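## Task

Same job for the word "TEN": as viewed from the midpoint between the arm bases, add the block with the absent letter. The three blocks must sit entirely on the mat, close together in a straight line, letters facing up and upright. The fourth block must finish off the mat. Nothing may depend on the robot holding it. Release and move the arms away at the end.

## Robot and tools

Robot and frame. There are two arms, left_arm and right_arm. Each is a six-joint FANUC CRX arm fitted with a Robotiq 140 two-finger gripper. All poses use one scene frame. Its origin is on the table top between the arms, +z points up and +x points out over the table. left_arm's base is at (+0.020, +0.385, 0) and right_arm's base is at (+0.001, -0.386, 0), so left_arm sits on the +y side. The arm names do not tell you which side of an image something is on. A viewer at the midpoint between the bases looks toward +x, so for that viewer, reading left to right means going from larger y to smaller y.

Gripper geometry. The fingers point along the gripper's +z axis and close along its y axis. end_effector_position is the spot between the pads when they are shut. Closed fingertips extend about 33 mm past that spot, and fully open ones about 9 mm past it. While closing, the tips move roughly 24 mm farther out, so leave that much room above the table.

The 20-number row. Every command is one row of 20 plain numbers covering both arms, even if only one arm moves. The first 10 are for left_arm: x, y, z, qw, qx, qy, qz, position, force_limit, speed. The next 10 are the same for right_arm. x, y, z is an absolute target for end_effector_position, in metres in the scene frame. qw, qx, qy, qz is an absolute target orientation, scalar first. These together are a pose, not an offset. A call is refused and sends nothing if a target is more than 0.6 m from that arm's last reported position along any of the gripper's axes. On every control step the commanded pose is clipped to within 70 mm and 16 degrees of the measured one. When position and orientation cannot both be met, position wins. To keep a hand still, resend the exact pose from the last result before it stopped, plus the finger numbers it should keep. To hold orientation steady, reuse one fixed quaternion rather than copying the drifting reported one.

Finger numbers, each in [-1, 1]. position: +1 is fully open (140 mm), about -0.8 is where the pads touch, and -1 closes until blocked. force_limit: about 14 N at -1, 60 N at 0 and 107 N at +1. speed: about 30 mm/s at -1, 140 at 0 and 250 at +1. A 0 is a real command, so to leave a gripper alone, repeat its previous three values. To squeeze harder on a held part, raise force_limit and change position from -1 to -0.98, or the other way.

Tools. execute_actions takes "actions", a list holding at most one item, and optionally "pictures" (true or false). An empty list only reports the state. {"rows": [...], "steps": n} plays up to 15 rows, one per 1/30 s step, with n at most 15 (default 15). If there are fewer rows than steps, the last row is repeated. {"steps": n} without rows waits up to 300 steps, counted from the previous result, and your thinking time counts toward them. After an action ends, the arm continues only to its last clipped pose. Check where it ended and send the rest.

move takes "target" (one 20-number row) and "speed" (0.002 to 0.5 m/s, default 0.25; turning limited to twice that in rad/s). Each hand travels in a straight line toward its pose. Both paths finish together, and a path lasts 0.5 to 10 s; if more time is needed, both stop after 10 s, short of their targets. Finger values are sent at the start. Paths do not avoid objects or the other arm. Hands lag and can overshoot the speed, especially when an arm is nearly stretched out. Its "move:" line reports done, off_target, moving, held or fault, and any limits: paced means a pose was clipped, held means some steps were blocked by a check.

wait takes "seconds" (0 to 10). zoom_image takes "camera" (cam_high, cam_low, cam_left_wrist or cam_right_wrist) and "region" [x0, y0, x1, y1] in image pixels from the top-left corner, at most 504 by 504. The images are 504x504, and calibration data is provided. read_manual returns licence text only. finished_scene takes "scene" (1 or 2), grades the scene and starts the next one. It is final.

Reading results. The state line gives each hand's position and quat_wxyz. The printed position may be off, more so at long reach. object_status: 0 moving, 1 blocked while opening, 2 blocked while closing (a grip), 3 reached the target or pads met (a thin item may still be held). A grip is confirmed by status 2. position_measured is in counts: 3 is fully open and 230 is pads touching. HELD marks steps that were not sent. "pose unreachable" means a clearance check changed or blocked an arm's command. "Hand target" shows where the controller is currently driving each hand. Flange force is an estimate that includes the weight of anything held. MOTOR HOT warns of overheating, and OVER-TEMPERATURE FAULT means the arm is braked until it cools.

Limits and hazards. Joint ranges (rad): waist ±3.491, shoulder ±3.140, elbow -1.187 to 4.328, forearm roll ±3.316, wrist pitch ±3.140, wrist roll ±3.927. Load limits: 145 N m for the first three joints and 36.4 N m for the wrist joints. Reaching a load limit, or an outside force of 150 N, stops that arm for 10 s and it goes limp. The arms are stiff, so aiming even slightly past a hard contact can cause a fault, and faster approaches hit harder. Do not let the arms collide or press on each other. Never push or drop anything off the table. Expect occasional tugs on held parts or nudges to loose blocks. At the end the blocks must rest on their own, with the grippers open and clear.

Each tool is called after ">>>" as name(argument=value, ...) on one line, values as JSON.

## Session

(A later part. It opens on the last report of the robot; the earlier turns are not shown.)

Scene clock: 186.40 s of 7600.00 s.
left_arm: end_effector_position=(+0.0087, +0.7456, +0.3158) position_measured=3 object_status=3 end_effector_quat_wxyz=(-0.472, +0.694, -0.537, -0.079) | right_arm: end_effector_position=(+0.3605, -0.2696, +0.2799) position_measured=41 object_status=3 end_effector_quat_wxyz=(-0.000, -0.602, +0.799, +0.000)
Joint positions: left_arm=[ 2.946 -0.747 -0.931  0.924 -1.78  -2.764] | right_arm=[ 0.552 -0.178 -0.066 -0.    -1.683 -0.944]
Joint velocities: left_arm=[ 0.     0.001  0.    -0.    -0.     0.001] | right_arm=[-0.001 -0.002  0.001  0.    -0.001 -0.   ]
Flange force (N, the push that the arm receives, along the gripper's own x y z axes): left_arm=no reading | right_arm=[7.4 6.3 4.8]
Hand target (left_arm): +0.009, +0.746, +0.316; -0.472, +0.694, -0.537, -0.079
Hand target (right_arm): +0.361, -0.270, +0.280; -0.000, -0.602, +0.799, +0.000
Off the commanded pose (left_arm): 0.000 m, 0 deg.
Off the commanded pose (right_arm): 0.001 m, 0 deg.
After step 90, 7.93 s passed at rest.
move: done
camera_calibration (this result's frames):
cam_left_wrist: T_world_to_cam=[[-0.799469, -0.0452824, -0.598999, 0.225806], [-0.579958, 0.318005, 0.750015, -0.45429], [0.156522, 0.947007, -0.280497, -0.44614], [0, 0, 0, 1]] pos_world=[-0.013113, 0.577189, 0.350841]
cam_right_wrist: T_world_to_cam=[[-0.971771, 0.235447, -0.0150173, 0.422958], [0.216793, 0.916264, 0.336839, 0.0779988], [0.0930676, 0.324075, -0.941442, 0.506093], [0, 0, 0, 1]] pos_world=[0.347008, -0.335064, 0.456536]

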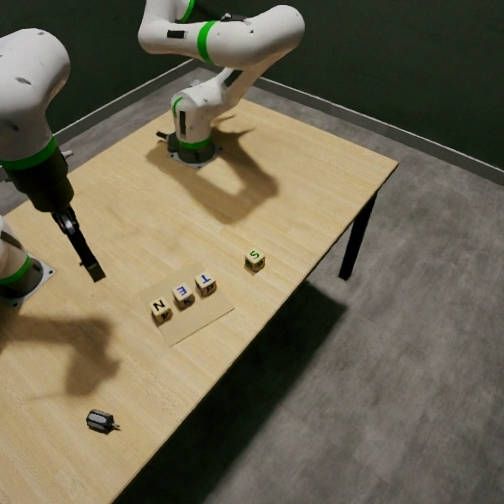

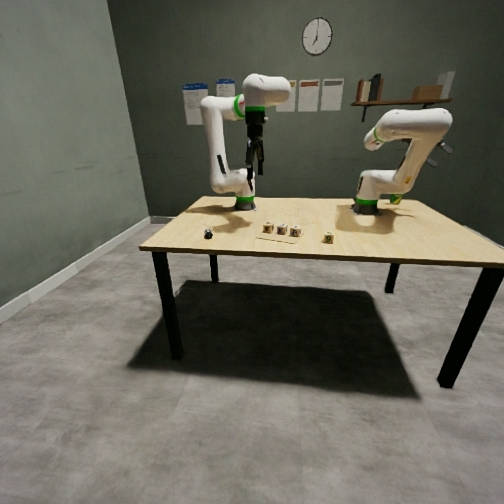

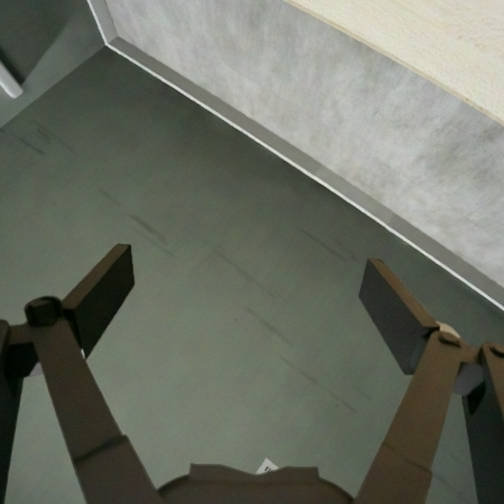

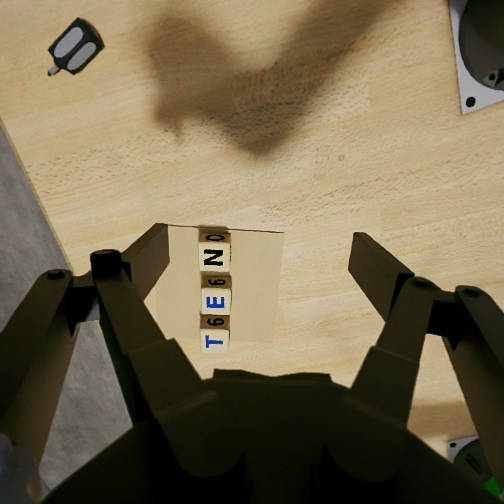

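>>> zoom_image(camera="cam_high", region=[125, 240, 275, 355])

>>> zoom_image(camera="cam_right_wrist", region=[150, 215, 295, 360])

Region (125, 240, 275, 355) of cam_high's 504x504 image, scaled by 3.360, with more detail than that image has; it fills the top 386 rows of this view, and the rest is white.

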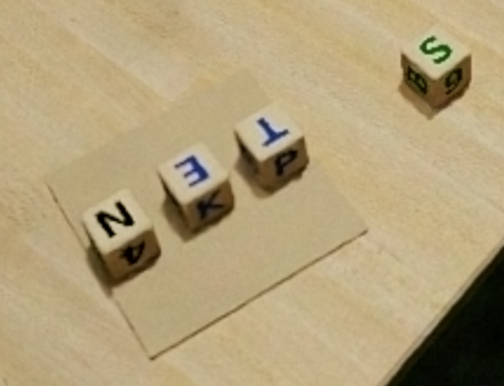

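Region (150, 215, 295, 360) of cam_right_wrist's 504x504 image, scaled by 3.476, with more detail than that image has.

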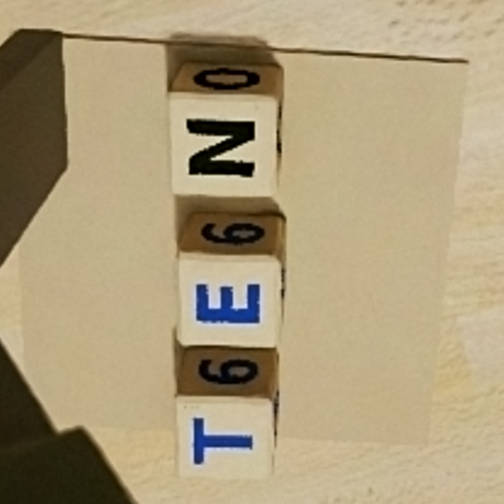

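>>> finished_scene(scene=2)

The scene is finished: the task was done.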